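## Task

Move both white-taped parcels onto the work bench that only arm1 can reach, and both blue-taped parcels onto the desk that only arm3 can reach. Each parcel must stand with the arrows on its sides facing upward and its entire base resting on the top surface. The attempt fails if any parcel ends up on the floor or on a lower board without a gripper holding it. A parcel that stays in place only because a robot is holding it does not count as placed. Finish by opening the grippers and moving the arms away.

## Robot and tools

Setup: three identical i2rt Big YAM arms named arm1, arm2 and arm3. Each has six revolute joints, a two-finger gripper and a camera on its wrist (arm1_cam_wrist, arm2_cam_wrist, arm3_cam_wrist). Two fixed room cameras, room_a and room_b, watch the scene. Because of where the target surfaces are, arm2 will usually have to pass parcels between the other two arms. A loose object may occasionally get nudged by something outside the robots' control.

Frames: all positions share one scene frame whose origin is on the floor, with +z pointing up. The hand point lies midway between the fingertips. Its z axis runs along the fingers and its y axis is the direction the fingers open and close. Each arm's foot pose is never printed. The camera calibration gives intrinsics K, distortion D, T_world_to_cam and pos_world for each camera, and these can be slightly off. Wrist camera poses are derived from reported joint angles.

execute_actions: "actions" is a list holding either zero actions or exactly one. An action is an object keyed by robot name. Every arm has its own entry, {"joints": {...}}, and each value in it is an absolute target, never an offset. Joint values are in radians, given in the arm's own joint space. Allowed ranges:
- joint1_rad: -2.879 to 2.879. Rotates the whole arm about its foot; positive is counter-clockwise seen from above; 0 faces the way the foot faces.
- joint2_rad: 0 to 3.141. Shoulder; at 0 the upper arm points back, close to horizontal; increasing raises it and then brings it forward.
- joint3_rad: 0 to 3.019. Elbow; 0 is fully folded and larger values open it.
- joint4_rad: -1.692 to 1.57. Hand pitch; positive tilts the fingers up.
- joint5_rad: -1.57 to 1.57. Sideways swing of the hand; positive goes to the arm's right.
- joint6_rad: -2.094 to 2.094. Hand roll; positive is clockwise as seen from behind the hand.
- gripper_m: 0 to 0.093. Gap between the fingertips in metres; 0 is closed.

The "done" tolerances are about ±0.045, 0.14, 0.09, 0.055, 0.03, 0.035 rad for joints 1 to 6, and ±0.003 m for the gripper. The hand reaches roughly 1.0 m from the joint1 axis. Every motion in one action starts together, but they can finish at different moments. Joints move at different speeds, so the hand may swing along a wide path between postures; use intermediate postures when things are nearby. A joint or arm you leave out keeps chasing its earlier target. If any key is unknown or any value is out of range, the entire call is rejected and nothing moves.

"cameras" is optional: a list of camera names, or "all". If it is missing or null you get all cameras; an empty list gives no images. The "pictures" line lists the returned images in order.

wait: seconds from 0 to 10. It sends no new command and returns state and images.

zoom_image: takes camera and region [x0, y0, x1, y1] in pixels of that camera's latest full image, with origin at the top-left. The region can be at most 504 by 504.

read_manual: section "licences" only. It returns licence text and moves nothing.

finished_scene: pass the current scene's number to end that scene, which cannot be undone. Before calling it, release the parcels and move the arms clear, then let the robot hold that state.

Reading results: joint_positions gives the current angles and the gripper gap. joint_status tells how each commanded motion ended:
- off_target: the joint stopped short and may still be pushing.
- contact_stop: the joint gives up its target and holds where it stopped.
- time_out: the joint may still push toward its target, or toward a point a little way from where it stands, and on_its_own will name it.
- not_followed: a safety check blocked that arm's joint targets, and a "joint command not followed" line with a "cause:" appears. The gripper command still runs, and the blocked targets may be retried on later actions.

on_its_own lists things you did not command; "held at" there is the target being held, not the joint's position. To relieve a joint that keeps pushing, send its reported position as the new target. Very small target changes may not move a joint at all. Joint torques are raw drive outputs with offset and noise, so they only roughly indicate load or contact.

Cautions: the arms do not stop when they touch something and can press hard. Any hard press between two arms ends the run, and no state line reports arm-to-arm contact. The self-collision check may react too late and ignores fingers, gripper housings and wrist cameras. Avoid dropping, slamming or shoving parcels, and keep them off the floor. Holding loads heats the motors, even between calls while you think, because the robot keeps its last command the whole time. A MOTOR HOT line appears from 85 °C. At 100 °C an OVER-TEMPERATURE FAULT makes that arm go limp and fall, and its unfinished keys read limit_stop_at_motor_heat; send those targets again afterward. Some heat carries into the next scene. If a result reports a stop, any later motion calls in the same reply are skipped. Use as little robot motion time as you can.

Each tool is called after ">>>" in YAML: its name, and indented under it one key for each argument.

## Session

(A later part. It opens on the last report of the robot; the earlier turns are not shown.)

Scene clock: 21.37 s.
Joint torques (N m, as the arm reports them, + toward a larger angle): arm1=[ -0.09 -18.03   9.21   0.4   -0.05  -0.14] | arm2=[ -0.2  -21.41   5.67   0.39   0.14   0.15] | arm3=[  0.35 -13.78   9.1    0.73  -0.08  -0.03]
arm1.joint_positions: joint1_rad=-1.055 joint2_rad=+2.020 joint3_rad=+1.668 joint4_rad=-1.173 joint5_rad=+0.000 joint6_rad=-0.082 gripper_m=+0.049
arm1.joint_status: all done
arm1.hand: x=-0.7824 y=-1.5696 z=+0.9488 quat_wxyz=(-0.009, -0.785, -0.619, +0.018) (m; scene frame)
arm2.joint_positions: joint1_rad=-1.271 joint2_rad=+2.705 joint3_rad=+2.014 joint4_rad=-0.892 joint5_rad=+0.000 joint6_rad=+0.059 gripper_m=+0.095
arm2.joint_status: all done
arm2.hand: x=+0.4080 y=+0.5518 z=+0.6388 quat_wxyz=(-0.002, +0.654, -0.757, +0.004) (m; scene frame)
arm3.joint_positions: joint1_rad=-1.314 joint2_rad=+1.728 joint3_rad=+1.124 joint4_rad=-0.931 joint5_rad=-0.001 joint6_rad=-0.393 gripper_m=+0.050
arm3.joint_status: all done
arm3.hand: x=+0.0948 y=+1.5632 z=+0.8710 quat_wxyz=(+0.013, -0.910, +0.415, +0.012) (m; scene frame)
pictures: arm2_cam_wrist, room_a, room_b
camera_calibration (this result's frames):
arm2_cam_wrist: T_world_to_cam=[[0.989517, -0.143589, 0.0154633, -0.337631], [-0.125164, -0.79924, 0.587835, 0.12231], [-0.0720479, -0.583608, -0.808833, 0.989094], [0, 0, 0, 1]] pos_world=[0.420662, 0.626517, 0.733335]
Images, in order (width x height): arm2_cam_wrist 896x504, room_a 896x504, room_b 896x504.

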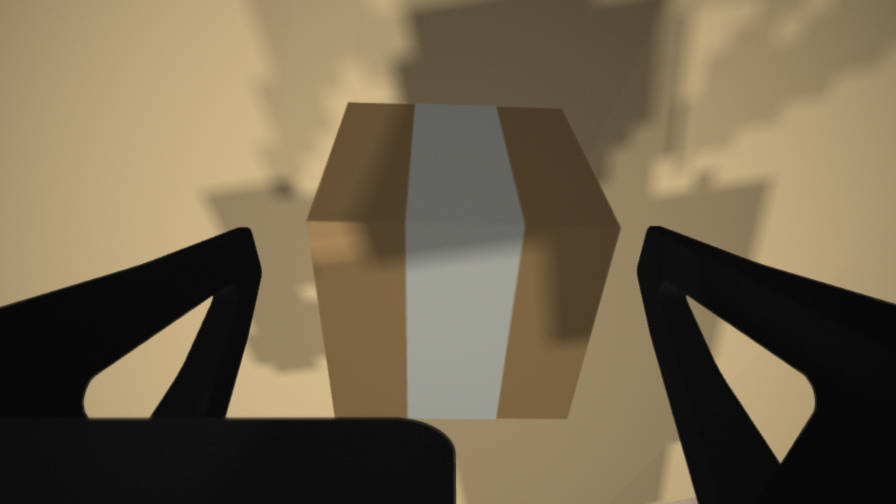

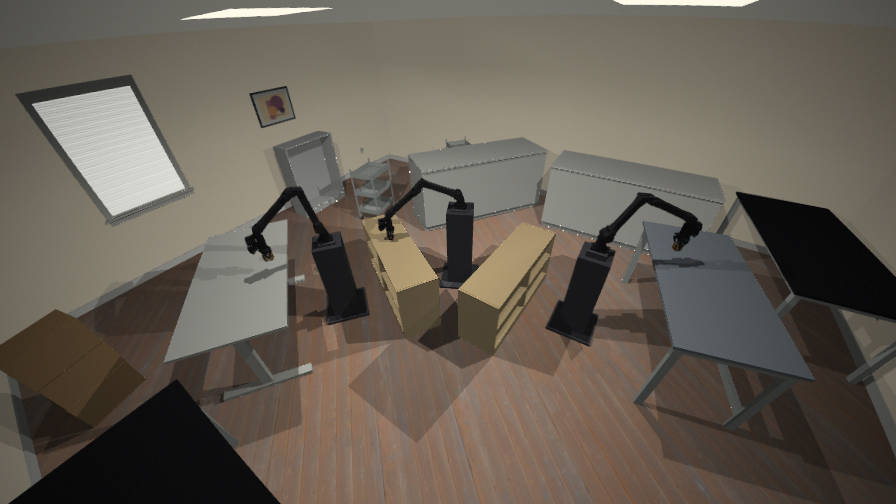

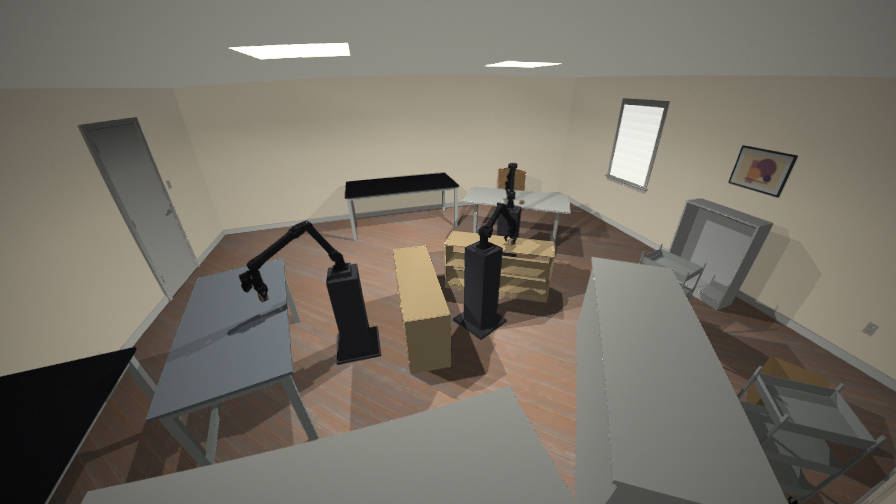

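>>> execute_actions:
  actions:
    - {"arm1": {"joints": {"joint1_rad": 1.38, "joint2_rad": 1.53, "joint3_rad": 1.125, "joint4_rad": -1.177, "joint6_rad": -1.979}}, "arm2": {"joints": {"gripper_m": 0.035}}, "arm3": {"joints": {"joint1_rad": 0.6}}}
  cameras: ["arm1_cam_wrist", "room_a"]

Scene clock: 24.23 s.
Joint torques (N m, as the arm reports them, + toward a larger angle): arm1=[  0.22 -11.4    7.26   0.29  -0.17  -0.15] | arm2=[ -0.21 -21.43   5.8    0.4    0.14   0.14] | arm3=[ -0.99 -13.52   9.08   0.73  -0.09  -0.03]
arm1.joint_positions: joint1_rad=+1.379 joint2_rad=+1.521 joint3_rad=+1.133 joint4_rad=-1.173 joint5_rad=+0.001 joint6_rad=-1.969 gripper_m=+0.049
arm1.joint_status: all done
arm1.hand: x=-0.2246 y=-0.7624 z=+1.0101 quat_wxyz=(-0.007, +0.951, -0.308, +0.001) (m; scene frame)
arm2.joint_positions: joint1_rad=-1.271 joint2_rad=+2.705 joint3_rad=+2.014 joint4_rad=-0.892 joint5_rad=+0.000 joint6_rad=+0.059 gripper_m=+0.050
arm2.joint_status: gripper_m off_target (ended at +0.050, target +0.035)
arm2.hand: x=+0.4080 y=+0.5518 z=+0.6388 quat_wxyz=(-0.002, +0.654, -0.757, +0.004) (m; scene frame)
arm3.joint_positions: joint1_rad=+0.608 joint2_rad=+1.728 joint3_rad=+1.124 joint4_rad=-0.931 joint5_rad=-0.001 joint6_rad=-0.394 gripper_m=+0.050
arm3.joint_status: all done
arm3.hand: x=-0.1247 y=+0.8221 z=+0.8713 quat_wxyz=(-0.004, -0.861, -0.509, +0.018) (m; scene frame)
pictures: arm1_cam_wrist, room_a
camera_calibration (this result's frames):
arm1_cam_wrist: T_world_to_cam=[[0.595039, 0.80359, 0.0131498, 0.732038], [0.648358, -0.489633, 0.583002, -0.813347], [0.474933, -0.338383, -0.812364, 0.790919], [0, 0, 0, 1]] pos_world=[-0.283885, -0.718867, 1.10707]
Images, in order (width x height): arm1_cam_wrist 896x504, room_a 896x504.

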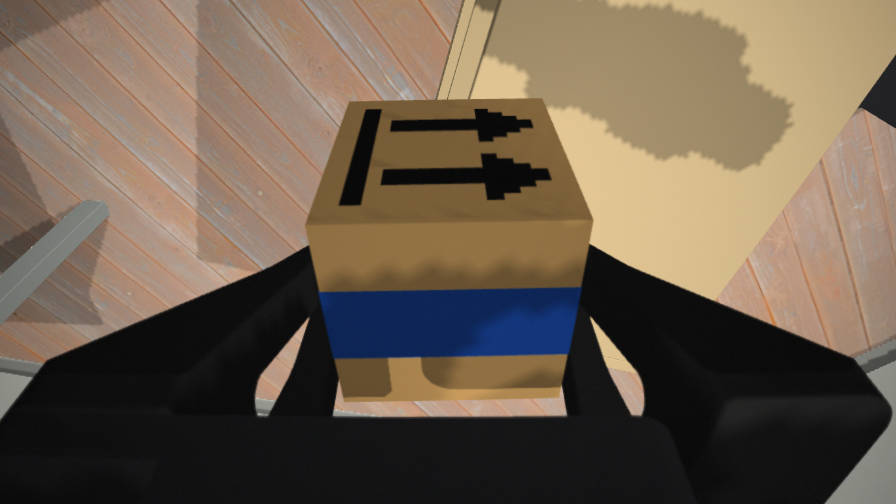

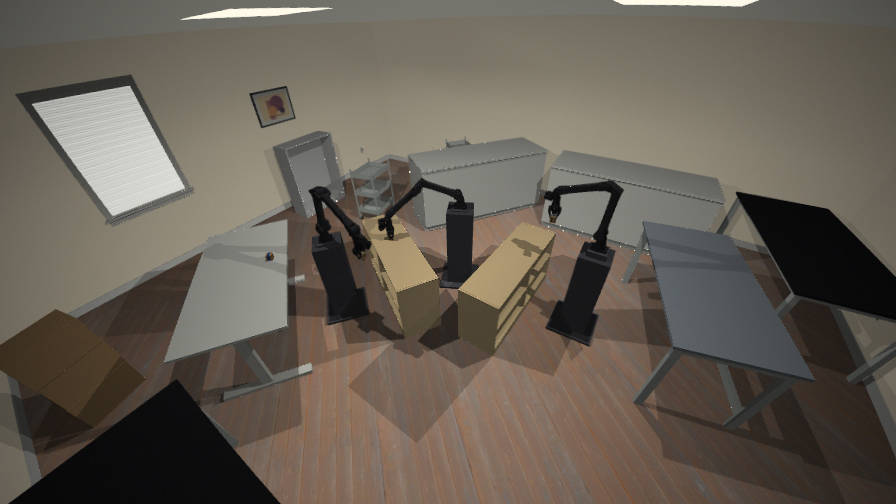

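>>> execute_actions:
  actions:
    - {"arm1": {"joints": {"joint2_rad": 2.558, "joint3_rad": 1.917, "joint4_rad": -0.88}}, "arm2": {"joints": {"joint1_rad": 0.85, "joint2_rad": 1.70, "joint3_rad": 0.97, "joint4_rad": -0.848, "joint6_rad": -0.588}}}
  cameras: ["arm1_cam_wrist", "arm2_cam_wrist", "room_a"]

Scene clock: 27.00 s.
Joint torques (N m, as the arm reports them, + toward a larger angle): arm1=[  0.44 -25.23   8.91   0.4   -0.17  -0.13] | arm2=[ -0.68 -12.     5.48  -0.34   0.17  -0.12] | arm3=[ -0.93 -13.55   9.08   0.74  -0.09  -0.03]
arm1.joint_positions: joint1_rad=+1.379 joint2_rad=+2.572 joint3_rad=+1.884 joint4_rad=-0.878 joint5_rad=+0.001 joint6_rad=-1.971 gripper_m=+0.049
arm1.joint_status: all done
arm1.hand: x=-0.0152 y=-0.6320 z=+0.6774 quat_wxyz=(-0.004, +0.952, -0.307, -0.001) (m; scene frame)
arm2.joint_positions: joint1_rad=+0.857 joint2_rad=+1.715 joint3_rad=+0.971 joint4_rad=-0.839 joint5_rad=-0.002 joint6_rad=-0.578 gripper_m=+0.050
arm2.joint_status: all done
arm2.hand: x=-0.0298 y=-0.3238 z=+0.8794 quat_wxyz=(+0.000, +0.866, +0.500, +0.012) (m; scene frame)
arm3.joint_positions: joint1_rad=+0.608 joint2_rad=+1.728 joint3_rad=+1.124 joint4_rad=-0.931 joint5_rad=-0.001 joint6_rad=-0.394 gripper_m=+0.050
arm3.joint_status: not commanded
arm3.hand: x=-0.1247 y=+0.8221 z=+0.8713 quat_wxyz=(-0.004, -0.861, -0.509, +0.018) (m; scene frame)
pictures: arm1_cam_wrist, arm2_cam_wrist, room_a
camera_calibration (this result's frames):
arm1_cam_wrist: T_world_to_cam=[[0.593522, 0.804786, 0.00715269, 0.51182], [0.652525, -0.486395, 0.58106, -0.687882], [0.471108, -0.340205, -0.813829, 0.464994], [0, 0, 0, 1]] pos_world=[-0.0739788, -0.588295, 0.774466]
arm2_cam_wrist: T_world_to_cam=[[-0.867052, 0.498197, -0.00454845, 0.13618], [0.395491, 0.6938, 0.601854, -0.287038], [0.302998, 0.52004, -0.798593, 1.00074], [0, 0, 0, 1]] pos_world=[-0.0716239, -0.38912, 0.972556]
Images, in order (width x height): arm1_cam_wrist 896x504, arm2_cam_wrist 896x504, room_a 896x504.

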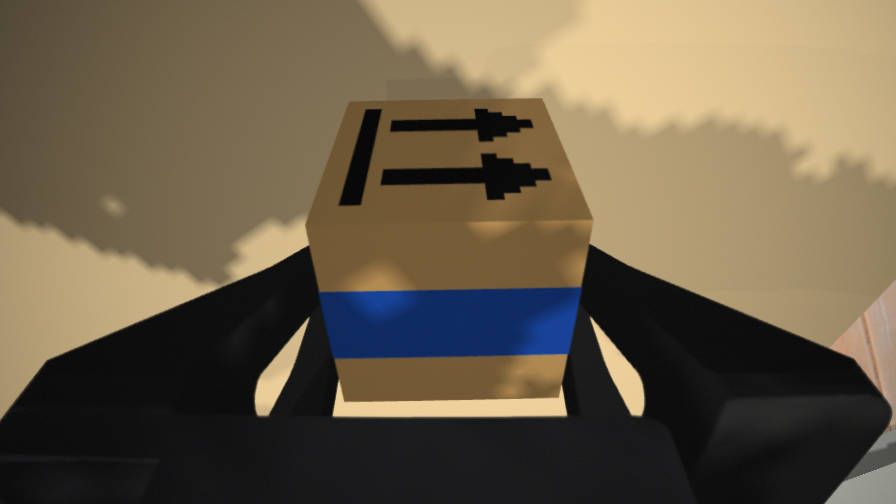

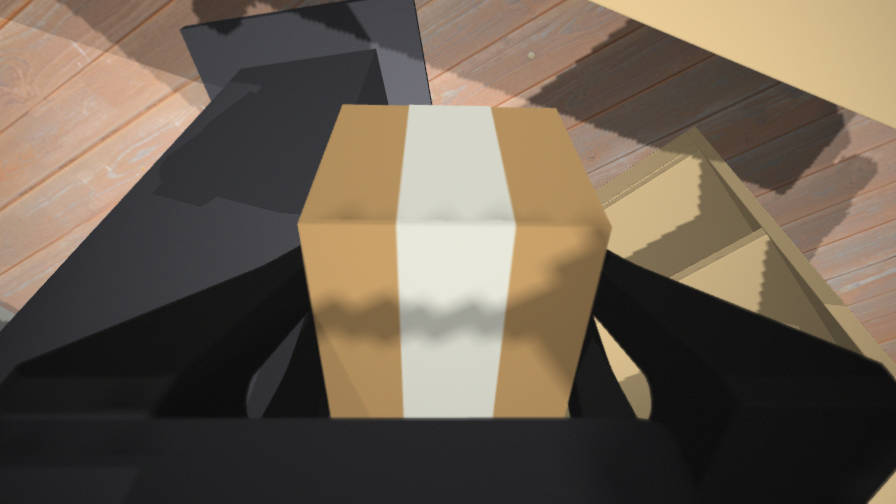

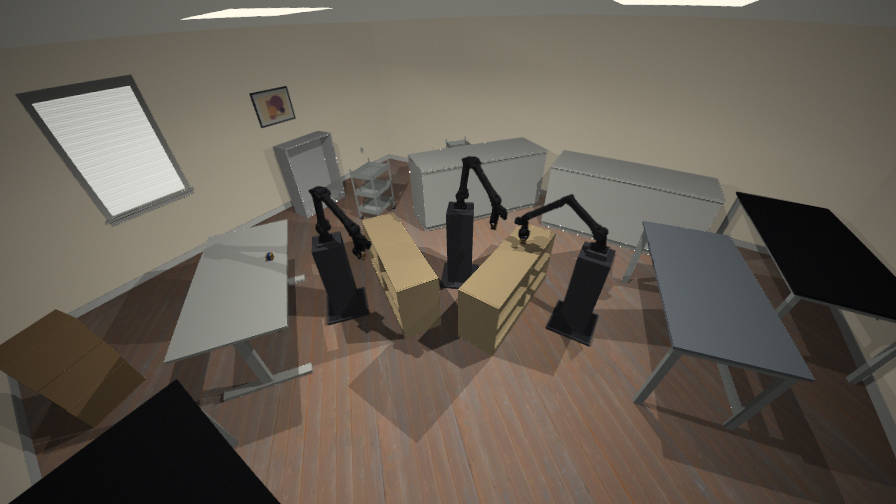

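>>> execute_actions:
  actions:
    - {"arm1": {"joints": {"joint2_rad": 2.608, "joint4_rad": -0.825}}, "arm2": {"joints": {"joint2_rad": 2.59, "joint3_rad": 2.01, "joint4_rad": -0.94}}, "arm3": {"joints": {"joint1_rad": 1.281, "joint2_rad": 2.43, "joint3_rad": 1.80, "joint4_rad": -0.895, "joint6_rad": -0.595}}}
  cameras: ["arm1_cam_wrist", "arm2_cam_wrist", "arm3_cam_wrist", "room_a"]

Scene clock: 29.50 s.
Joint torques (N m, as the arm reports them, + toward a larger angle): arm1=[  0.29 -21.13   9.05   0.83  -0.18  -0.13] | arm2=[ -0.74 -21.25   8.72  -0.18   0.17  -0.12] | arm3=[ -0.35 -23.67  10.68   0.84  -0.11  -0.03]
arm1.joint_positions: joint1_rad=+1.379 joint2_rad=+2.572 joint3_rad=+1.884 joint4_rad=-0.833 joint5_rad=+0.001 joint6_rad=-1.971 gripper_m=+0.049
arm1.joint_status: all done
arm1.hand: x=-0.0057 y=-0.6263 z=+0.6777 quat_wxyz=(-0.021, +0.951, -0.307, +0.014) (m; scene frame)
arm2.joint_positions: joint1_rad=+0.857 joint2_rad=+2.599 joint3_rad=+1.973 joint4_rad=-0.936 joint5_rad=-0.002 joint6_rad=-0.578 gripper_m=+0.050
arm2.joint_status: all done
arm2.hand: x=-0.2702 y=-0.4453 z=+0.6836 quat_wxyz=(+0.000, +0.866, +0.500, +0.001) (m; scene frame)
arm3.joint_positions: joint1_rad=+1.277 joint2_rad=+2.419 joint3_rad=+1.760 joint4_rad=-0.890 joint5_rad=-0.001 joint6_rad=-0.588 gripper_m=+0.050
arm3.joint_status: all done
arm3.hand: x=+0.0945 y=+0.4750 z=+0.6909 quat_wxyz=(-0.005, -0.569, -0.822, +0.010) (m; scene frame)
pictures: arm1_cam_wrist, arm2_cam_wrist, arm3_cam_wrist, room_a
camera_calibration (this result's frames):
arm1_cam_wrist: T_world_to_cam=[[0.592717, 0.803932, 0.0487876, 0.472827], [0.629759, -0.500362, 0.594173, -0.709191], [0.502086, -0.321452, -0.802856, 0.467226], [0, 0, 0, 1]] pos_world=[-0.0682211, -0.584783, 0.773429]
arm2_cam_wrist: T_world_to_cam=[[-0.867059, 0.498153, 0.00714562, -0.0206189], [0.406773, 0.69958, 0.587473, 0.0255266], [0.287653, 0.51228, -0.809212, 0.98005], [0, 0, 0, 1]] pos_world=[-0.310175, -0.509647, 0.77822]
arm3_cam_wrist: T_world_to_cam=[[-0.935588, -0.35308, 0.00305273, 0.252823], [-0.290781, 0.775356, 0.560597, -0.72406], [-0.200303, 0.5236, -0.828083, 0.465063], [0, 0, 0, 1]] pos_world=[0.119148, 0.407164, 0.790245]
Images, in order (width x height): arm1_cam_wrist 896x504, arm2_cam_wrist 896x504, arm3_cam_wrist 896x504, room_a 896x504.

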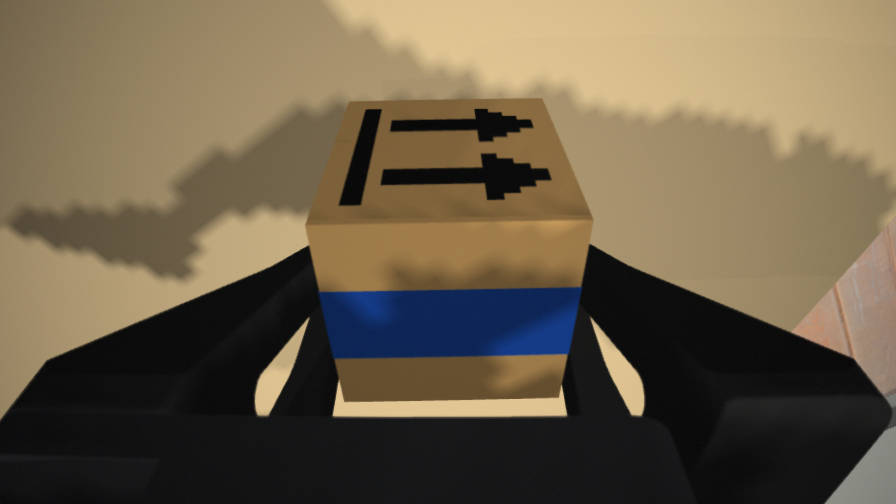

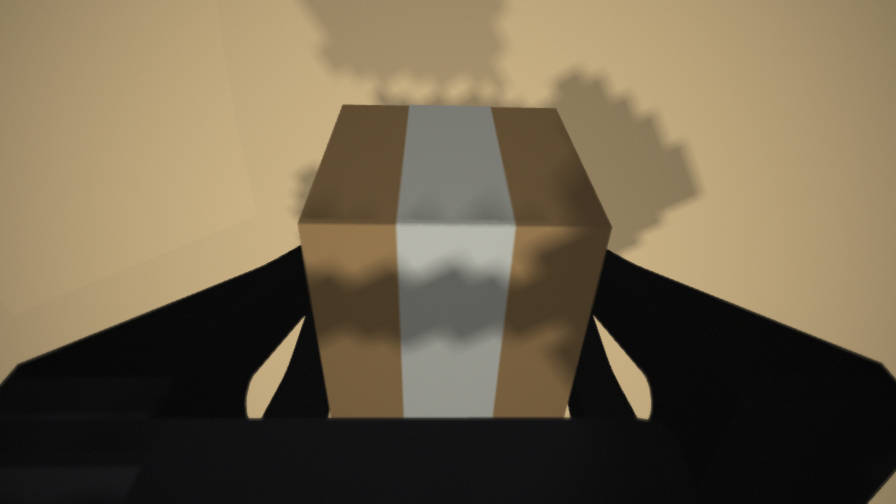

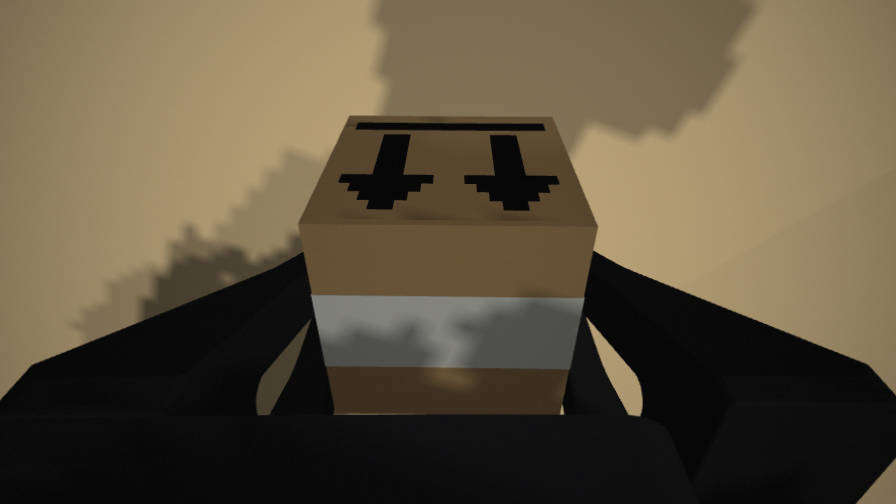

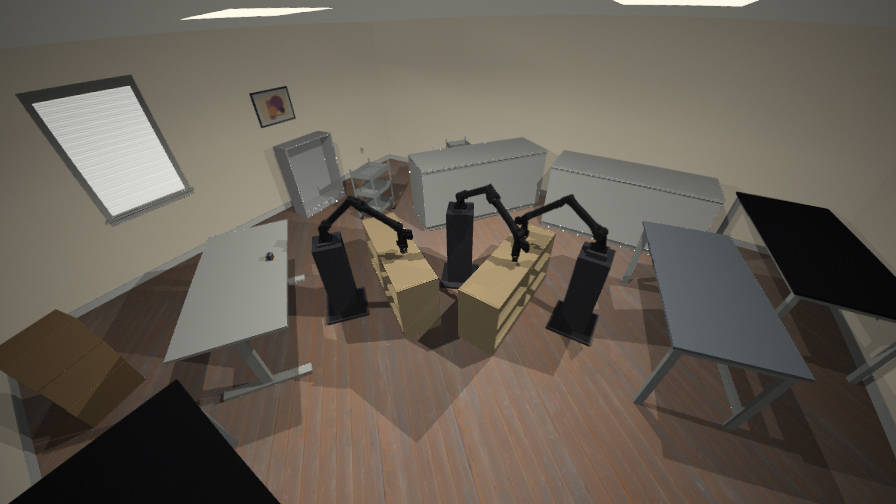

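>>> execute_actions:
  actions:
    - {"arm1": {"joints": {"joint2_rad": 2.632}}, "arm2": {"joints": {"joint2_rad": 2.66, "joint4_rad": -0.875}}, "arm3": {"joints": {"joint2_rad": 2.505, "joint4_rad": -0.82}}}
  cameras: ["arm1_cam_wrist", "arm2_cam_wrist", "arm3_cam_wrist"]

Scene clock: 30.90 s.
Joint torques (N m, as the arm reports them, + toward a larger angle): arm1=[  0.55 -21.07   8.81   0.8   -0.17  -0.14] | arm2=[ -0.75 -20.54   8.38   0.43   0.17  -0.12] | arm3=[  0.07 -22.81   9.7    1.41  -0.11  -0.03]
arm1.joint_positions: joint1_rad=+1.379 joint2_rad=+2.594 joint3_rad=+1.885 joint4_rad=-0.831 joint5_rad=+0.001 joint6_rad=-1.971 gripper_m=+0.049
arm1.joint_status: all done
arm1.hand: x=-0.0111 y=-0.6294 z=+0.6640 quat_wxyz=(-0.015, +0.952, -0.307, +0.008) (m; scene frame)
arm2.joint_positions: joint1_rad=+0.857 joint2_rad=+2.659 joint3_rad=+1.976 joint4_rad=-0.885 joint5_rad=-0.002 joint6_rad=-0.578 gripper_m=+0.050
arm2.joint_status: all done
arm2.hand: x=-0.2633 y=-0.4416 z=+0.6446 quat_wxyz=(+0.000, +0.866, +0.500, +0.004) (m; scene frame)
arm3.joint_positions: joint1_rad=+1.277 joint2_rad=+2.480 joint3_rad=+1.768 joint4_rad=-0.830 joint5_rad=-0.001 joint6_rad=-0.588 gripper_m=+0.050
arm3.joint_status: all done
arm3.hand: x=+0.0945 y=+0.4747 z=+0.6542 quat_wxyz=(-0.006, -0.569, -0.822, +0.013) (m; scene frame)
pictures: arm1_cam_wrist, arm2_cam_wrist, arm3_cam_wrist
camera_calibration (this result's frames):
arm1_cam_wrist: T_world_to_cam=[[0.592922, 0.804615, 0.0322084, 0.49063], [0.639071, -0.494514, 0.589104, -0.692152], [0.48993, -0.32871, -0.807415, 0.4563], [0, 0, 0, 1]] pos_world=[-0.0721265, -0.587057, 0.760371]
arm2_cam_wrist: T_world_to_cam=[[-0.867082, 0.498151, 0.00391483, -0.0141789], [0.403477, 0.69764, 0.592035, 0.0384442], [0.292191, 0.514922, -0.805903, 0.944856], [0, 0, 0, 1]] pos_world=[-0.303884, -0.506284, 0.738757]
arm3_cam_wrist: T_world_to_cam=[[-0.935583, -0.353043, 0.00665867, 0.250477], [-0.289955, 0.778885, 0.556116, -0.702163], [-0.201519, 0.518362, -0.831078, 0.439365], [0, 0, 0, 1]] pos_world=[0.119287, 0.407583, 0.753963]
Images, in order (width x height): arm1_cam_wrist 896x504, arm2_cam_wrist 896x504, arm3_cam_wrist 896x504.

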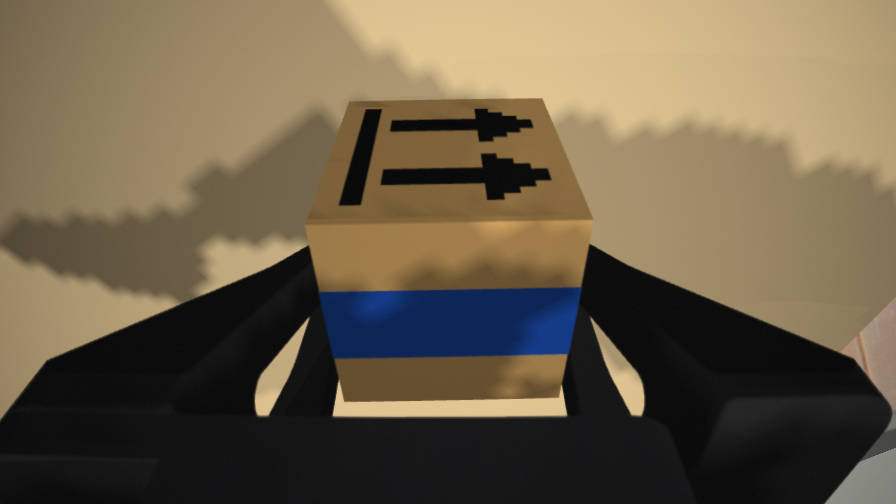

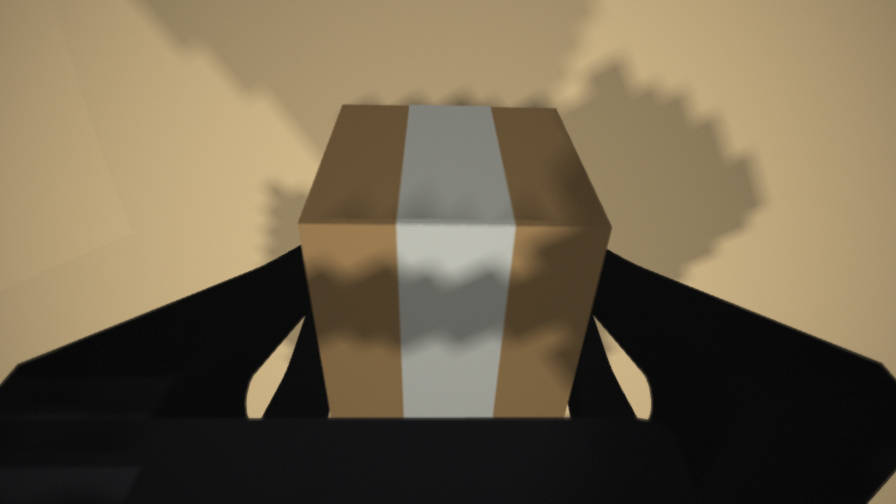

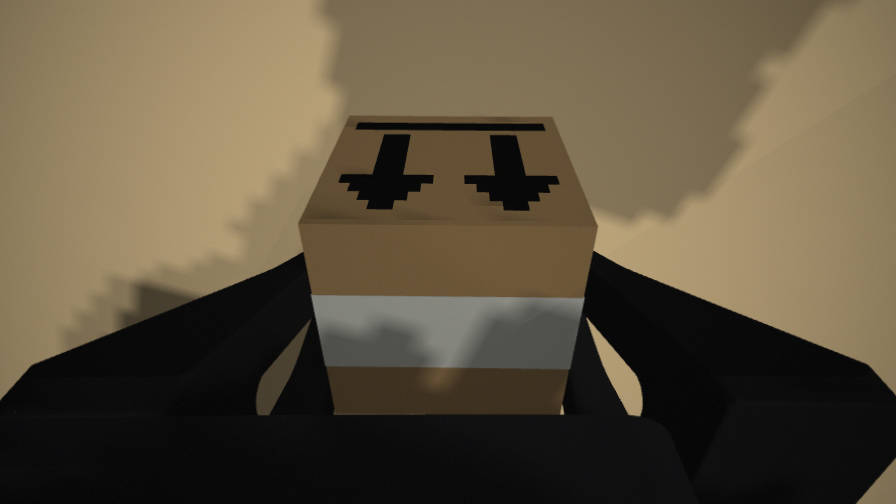

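>>> execute_actions:
  actions:
    - {"arm1": {"joints": {"joint2_rad": 2.67}}, "arm2": {"joints": {"joint2_rad": 2.69}}, "arm3": {"joints": {"joint2_rad": 2.535}}}
  cameras: ["arm1_cam_wrist", "arm2_cam_wrist", "arm3_cam_wrist"]

Scene clock: 32.17 s.
Joint torques (N m, as the arm reports them, + toward a larger angle): arm1=[  0.4  -18.04   8.65   0.74  -0.18  -0.13] | arm2=[ -0.86 -19.07   8.08   0.35   0.16  -0.12] | arm3=[  0.09 -21.76   9.63   1.39  -0.11  -0.03]
arm1.joint_positions: joint1_rad=+1.379 joint2_rad=+2.597 joint3_rad=+1.887 joint4_rad=-0.831 joint5_rad=+0.001 joint6_rad=-1.971 gripper_m=+0.049
arm1.joint_status: all done
arm1.hand: x=-0.0110 y=-0.6294 z=+0.6627 quat_wxyz=(-0.014, +0.952, -0.307, +0.008) (m; scene frame)
arm2.joint_positions: joint1_rad=+0.857 joint2_rad=+2.667 joint3_rad=+1.977 joint4_rad=-0.883 joint5_rad=-0.001 joint6_rad=-0.578 gripper_m=+0.050
arm2.joint_status: all done
arm2.hand: x=-0.2615 y=-0.4405 z=+0.6393 quat_wxyz=(+0.000, +0.866, +0.500, +0.007) (m; scene frame)
arm3.joint_positions: joint1_rad=+1.277 joint2_rad=+2.500 joint3_rad=+1.768 joint4_rad=-0.830 joint5_rad=-0.001 joint6_rad=-0.588 gripper_m=+0.050
arm3.joint_status: all done
arm3.hand: x=+0.0960 y=+0.4810 z=+0.6416 quat_wxyz=(-0.002, -0.569, -0.822, +0.004) (m; scene frame)
pictures: arm1_cam_wrist, arm2_cam_wrist, arm3_cam_wrist
camera_calibration (this result's frames):
arm1_cam_wrist: T_world_to_cam=[[0.592938, 0.804631, 0.0315029, 0.491102], [0.639458, -0.494277, 0.588884, -0.691079], [0.489405, -0.329027, -0.807604, 0.455146], [0, 0, 0, 1]] pos_world=[-0.0720284, -0.586986, 0.759072]
arm2_cam_wrist: T_world_to_cam=[[-0.86709, 0.498149, 0.00162964, -0.0116594], [0.400859, 0.695796, 0.59597, 0.0360925], [0.295748, 0.517413, -0.803005, 0.939628], [0, 0, 0, 1]] pos_world=[-0.302471, -0.50548, 0.733035]
arm3_cam_wrist: T_world_to_cam=[[-0.935581, -0.353086, -0.00437163, 0.261229], [-0.292504, 0.768002, 0.569749, -0.702873], [-0.197813, 0.534325, -0.821807, 0.412006], [0, 0, 0, 1]] pos_world=[0.120308, 0.411899, 0.740193]
Images, in order (width x height): arm1_cam_wrist 896x504, arm2_cam_wrist 896x504, arm3_cam_wrist 896x504.

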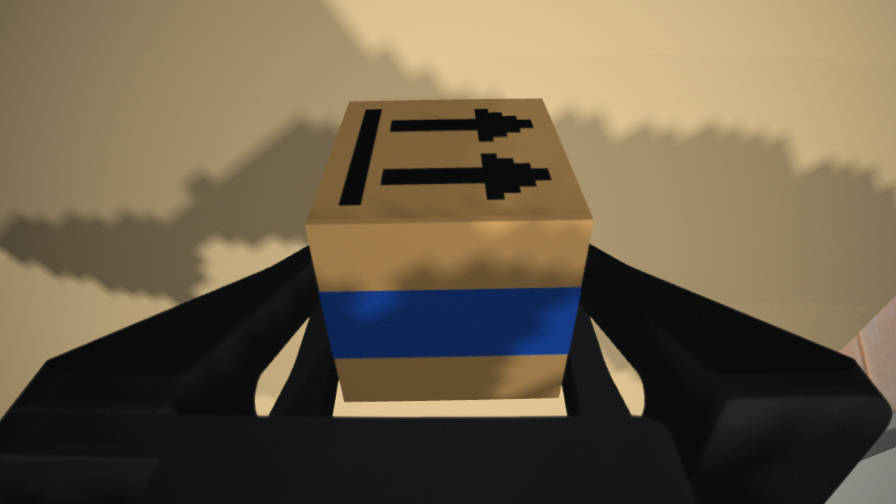

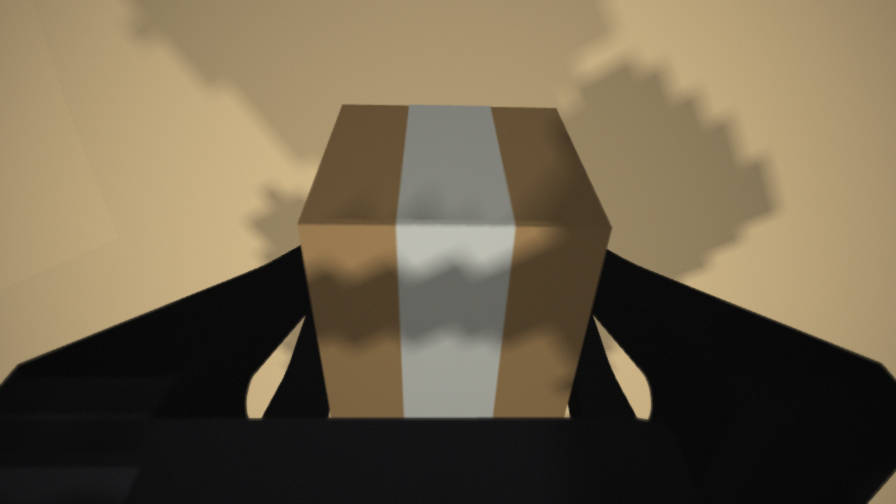

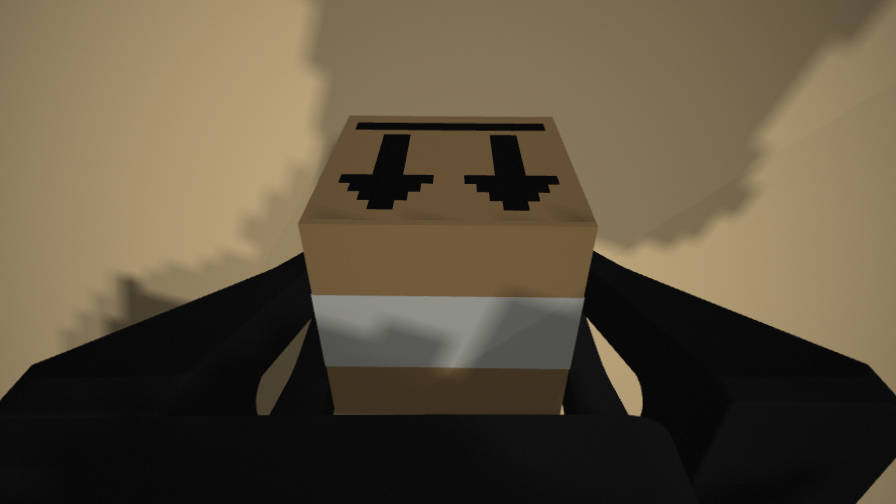

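>>> execute_actions:
  actions:
    - {"arm1": {"joints": {"joint2_rad": 2.60, "gripper_m": 0.093}}, "arm2": {"joints": {"joint2_rad": 2.665, "gripper_m": 0.093}}, "arm3": {"joints": {"joint2_rad": 2.51, "gripper_m": 0.093}}}
  cameras: ["arm1_cam_wrist", "arm2_cam_wrist", "arm3_cam_wrist"]

Scene clock: 33.03 s.
Joint torques (N m, as the arm reports them, + toward a larger angle): arm1=[  0.51 -23.83   8.63   0.75  -0.17  -0.13] | arm2=[ -0.78 -20.98   8.1    0.31   0.13  -0.11] | arm3=[  0.07 -24.33   9.52   1.36  -0.11  -0.03]
arm1.joint_positions: joint1_rad=+1.379 joint2_rad=+2.597 joint3_rad=+1.888 joint4_rad=-0.831 joint5_rad=+0.001 joint6_rad=-1.971 gripper_m=+0.093
arm1.joint_status: all done
arm1.hand: x=-0.0106 y=-0.6292 z=+0.6630 quat_wxyz=(-0.015, +0.952, -0.307, +0.008) (m; scene frame)
arm2.joint_positions: joint1_rad=+0.857 joint2_rad=+2.667 joint3_rad=+1.977 joint4_rad=-0.883 joint5_rad=-0.001 joint6_rad=-0.578 gripper_m=+0.093
arm2.joint_status: all done
arm2.hand: x=-0.2615 y=-0.4405 z=+0.6393 quat_wxyz=(+0.000, +0.866, +0.500, +0.007) (m; scene frame)
arm3.joint_positions: joint1_rad=+1.277 joint2_rad=+2.500 joint3_rad=+1.768 joint4_rad=-0.830 joint5_rad=-0.001 joint6_rad=-0.588 gripper_m=+0.093
arm3.joint_status: all done
arm3.hand: x=+0.0960 y=+0.4810 z=+0.6416 quat_wxyz=(-0.002, -0.569, -0.822, +0.004) (m; scene frame)
pictures: arm1_cam_wrist, arm2_cam_wrist, arm3_cam_wrist
camera_calibration (this result's frames):
arm1_cam_wrist: T_world_to_cam=[[0.592914, 0.804607, 0.0325612, 0.489944], [0.638878, -0.494633, 0.589215, -0.691802], [0.490192, -0.328551, -0.80732, 0.455335], [0, 0, 0, 1]] pos_world=[-0.0717192, -0.586799, 0.759268]
arm2_cam_wrist: T_world_to_cam=[[-0.86709, 0.498149, 0.00162964, -0.0116594], [0.400859, 0.695796, 0.59597, 0.0360925], [0.295748, 0.517413, -0.803005, 0.939628], [0, 0, 0, 1]] pos_world=[-0.302471, -0.50548, 0.733035]
arm3_cam_wrist: T_world_to_cam=[[-0.935581, -0.353086, -0.00437163, 0.261229], [-0.292504, 0.768002, 0.569749, -0.702873], [-0.197813, 0.534325, -0.821807, 0.412006], [0, 0, 0, 1]] pos_world=[0.120308, 0.411899, 0.740193]
Images, in order (width x height): arm1_cam_wrist 896x504, arm2_cam_wrist 896x504, arm3_cam_wrist 896x504.

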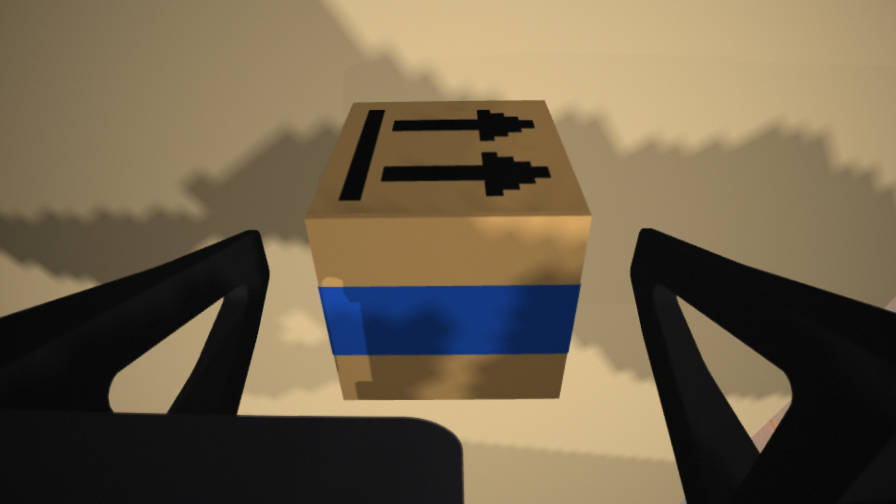

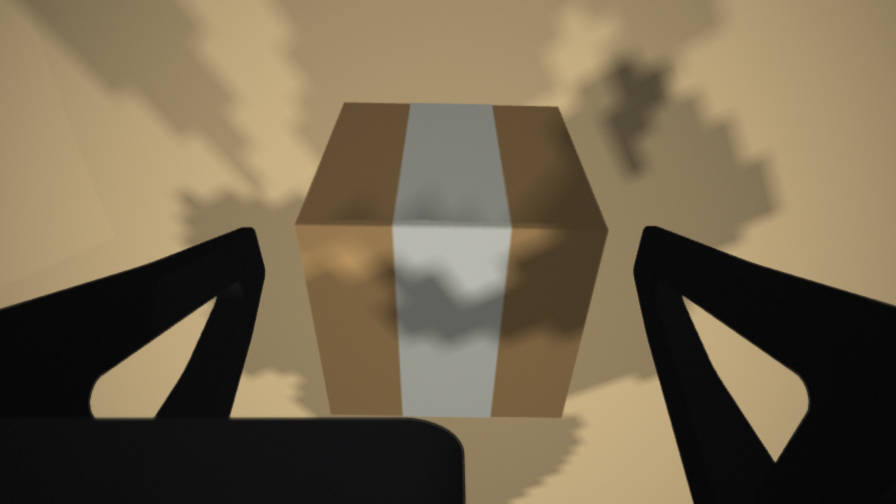

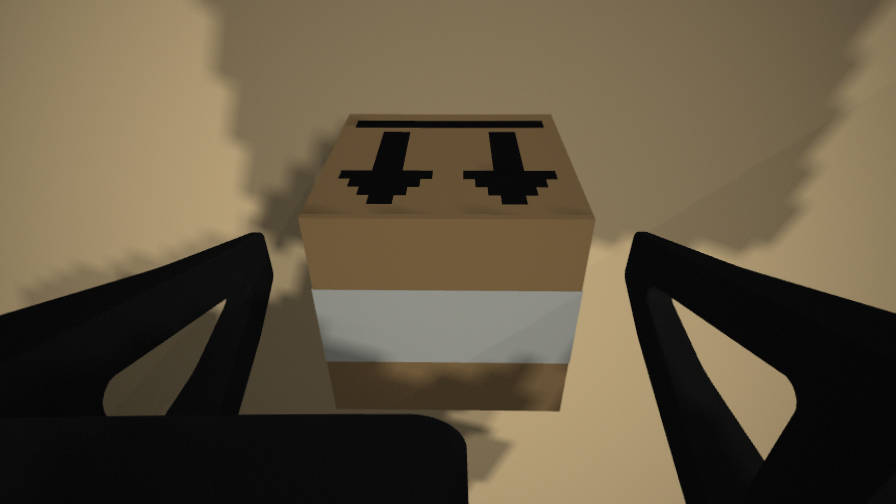

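>>> execute_actions:
  actions:
    - {"arm1": {"joints": {"joint2_rad": 2.35, "joint4_rad": -0.91}}, "arm2": {"joints": {"joint2_rad": 1.85, "joint3_rad": 1.2, "joint4_rad": -0.9}}, "arm3": {"joints": {"joint2_rad": 1.7, "joint3_rad": 1.15, "joint4_rad": -0.95}}}
  cameras: ["room_a"]

>>> execute_actions:
  actions:
    - {"arm1": {"joints": {"joint1_rad": 1.88, "joint2_rad": 1.72, "joint3_rad": 1.05, "joint4_rad": -0.9, "joint6_rad": 0.0}}, "arm2": {"joints": {"joint1_rad": 1.338, "joint2_rad": 2.495, "joint3_rad": 0.785, "joint4_rad": 1.205, "joint6_rad": 0.0}}, "arm3": {"joints": {"joint1_rad": 1.858, "joint2_rad": 0.49, "joint3_rad": 0.75, "joint4_rad": -0.65, "joint6_rad": 0.0}}}
  cameras: ["arm1_cam_wrist", "arm2_cam_wrist", "room_a"]

Scene clock: 36.10 s.
Joint torques (N m, as the arm reports them, + toward a larger angle): arm1=[  0.41 -20.81   8.72   0.69  -0.18  -0.11] | arm2=[ -0.68 -12.52   6.13  -0.16   0.12  -0.11] | arm3=[  0.06 -15.01   8.11   0.91  -0.11  -0.03]
arm1.joint_positions: joint1_rad=+1.379 joint2_rad=+2.311 joint3_rad=+1.911 joint4_rad=-0.905 joint5_rad=+0.001 joint6_rad=-1.971 gripper_m=+0.093
arm1.joint_status: all done
arm1.hand: x=+0.0457 y=-0.5966 z=+0.8669 quat_wxyz=(-0.103, +0.943, -0.305, +0.085) (m; scene frame)
arm2.joint_positions: joint1_rad=+0.857 joint2_rad=+1.843 joint3_rad=+1.199 joint4_rad=-0.894 joint5_rad=-0.001 joint6_rad=-0.578 gripper_m=+0.093
arm2.joint_status: all done
arm2.hand: x=-0.1023 y=-0.3605 z=+0.8894 quat_wxyz=(-0.001, +0.866, +0.500, -0.011) (m; scene frame)
arm3.joint_positions: joint1_rad=+1.277 joint2_rad=+1.694 joint3_rad=+1.154 joint4_rad=-0.944 joint5_rad=-0.001 joint6_rad=-0.588 gripper_m=+0.093
arm3.joint_status: all done
arm3.hand: x=+0.1337 y=+0.6441 z=+0.8968 quat_wxyz=(-0.017, -0.569, -0.821, +0.040) (m; scene frame)
pictures: room_a
Images, in order (width x height): room_a 896x504.

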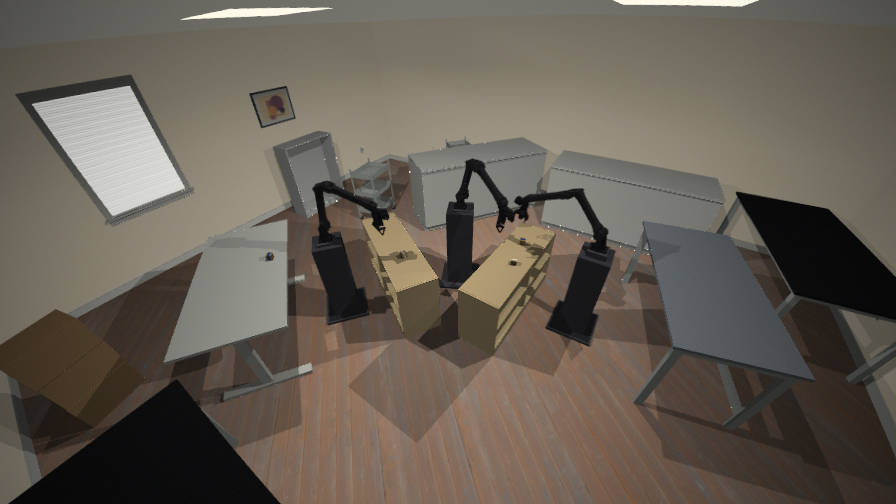

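Scene clock: 38.43 s.
Joint torques (N m, as the arm reports them, + toward a larger angle): arm1=[ -0.1  -12.34   7.4    0.58   0.07   0.05] | arm2=[ -0.54 -11.65   0.09   1.91   0.13  -0.12] | arm3=[ 0.06  0.2  10.48  2.95 -0.02  0.1 ]
arm1.joint_positions: joint1_rad=+1.882 joint2_rad=+1.704 joint3_rad=+1.042 joint4_rad=-0.899 joint5_rad=-0.003 joint6_rad=-0.009 gripper_m=+0.093
arm1.joint_status: all done
arm1.hand: x=-0.3697 y=-0.5989 z=+0.9057 quat_wxyz=(-0.004, +0.505, -0.863, -0.007) (m; scene frame)
arm2.joint_positions: joint1_rad=+1.343 joint2_rad=+2.481 joint3_rad=+0.790 joint4_rad=+1.194 joint5_rad=+0.000 joint6_rad=+0.011 gripper_m=+0.093
arm2.joint_status: all done
arm2.hand: x=+0.0402 y=-0.5669 z=+0.6996 quat_wxyz=(+0.237, +0.768, +0.392, -0.448) (m; scene frame)
arm3.joint_positions: joint1_rad=+1.854 joint2_rad=+0.491 joint3_rad=+0.755 joint4_rad=-0.659 joint5_rad=-0.001 joint6_rad=-0.008 gripper_m=+0.093
arm3.joint_status: all done
arm3.hand: x=+0.3512 y=+0.8194 z=+1.2140 quat_wxyz=(-0.454, -0.475, -0.683, +0.319) (m; scene frame)
pictures: arm1_cam_wrist, arm2_cam_wrist, room_a
camera_calibration (this result's frames):
arm1_cam_wrist: T_world_to_cam=[[0.866508, -0.499078, -0.00920127, 0.0287746], [-0.404311, -0.712543, 0.573425, -1.09234], [-0.29274, -0.493157, -0.819207, 0.460024], [0, 0, 0, 1]] pos_world=[-0.331911, -0.537115, 1.0035]
arm2_cam_wrist: T_world_to_cam=[[-0.810781, 0.585303, -0.00741177, 0.366291], [0.532966, 0.732928, -0.422806, 0.695559], [-0.242037, -0.346753, -0.90619, 0.568178], [0, 0, 0, 1]] pos_world=[0.063793, -0.527168, 0.811679]
Images, in order (width x height): arm1_cam_wrist 896x504, arm2_cam_wrist 896x504, room_a 896x504.

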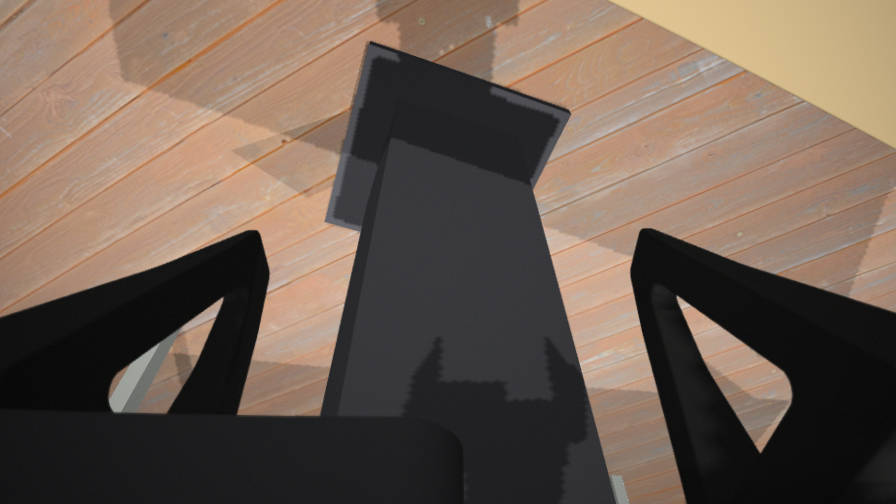

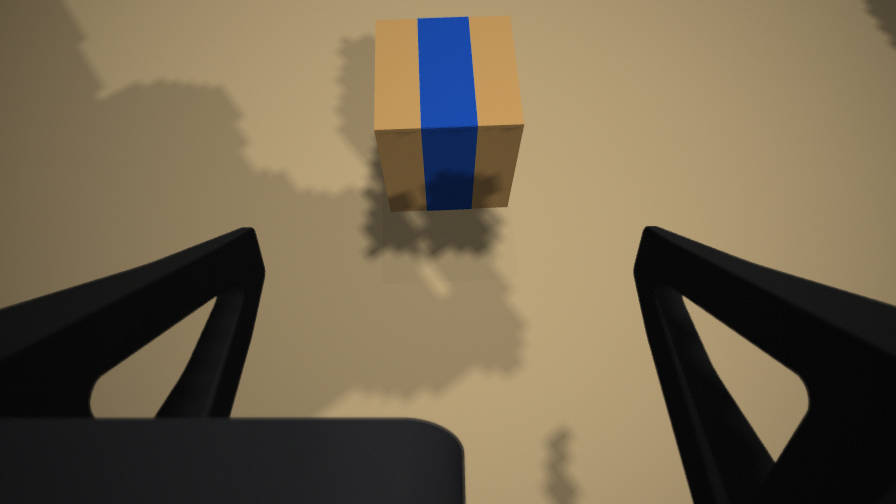

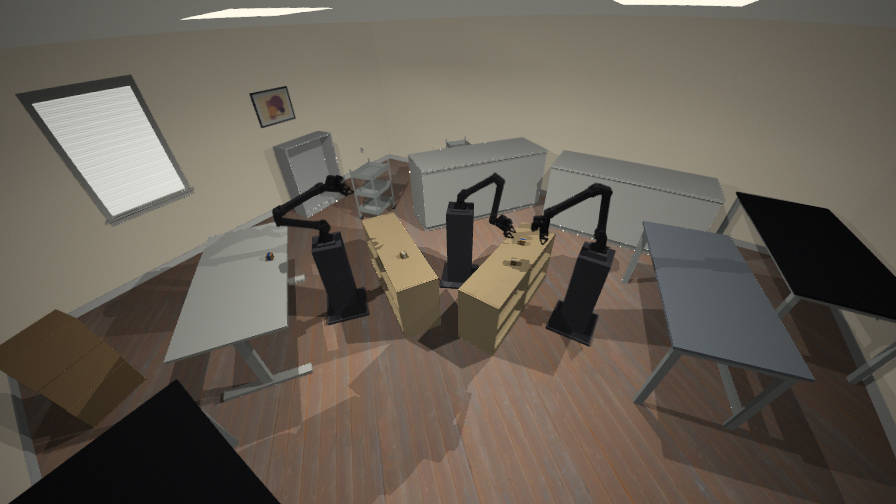

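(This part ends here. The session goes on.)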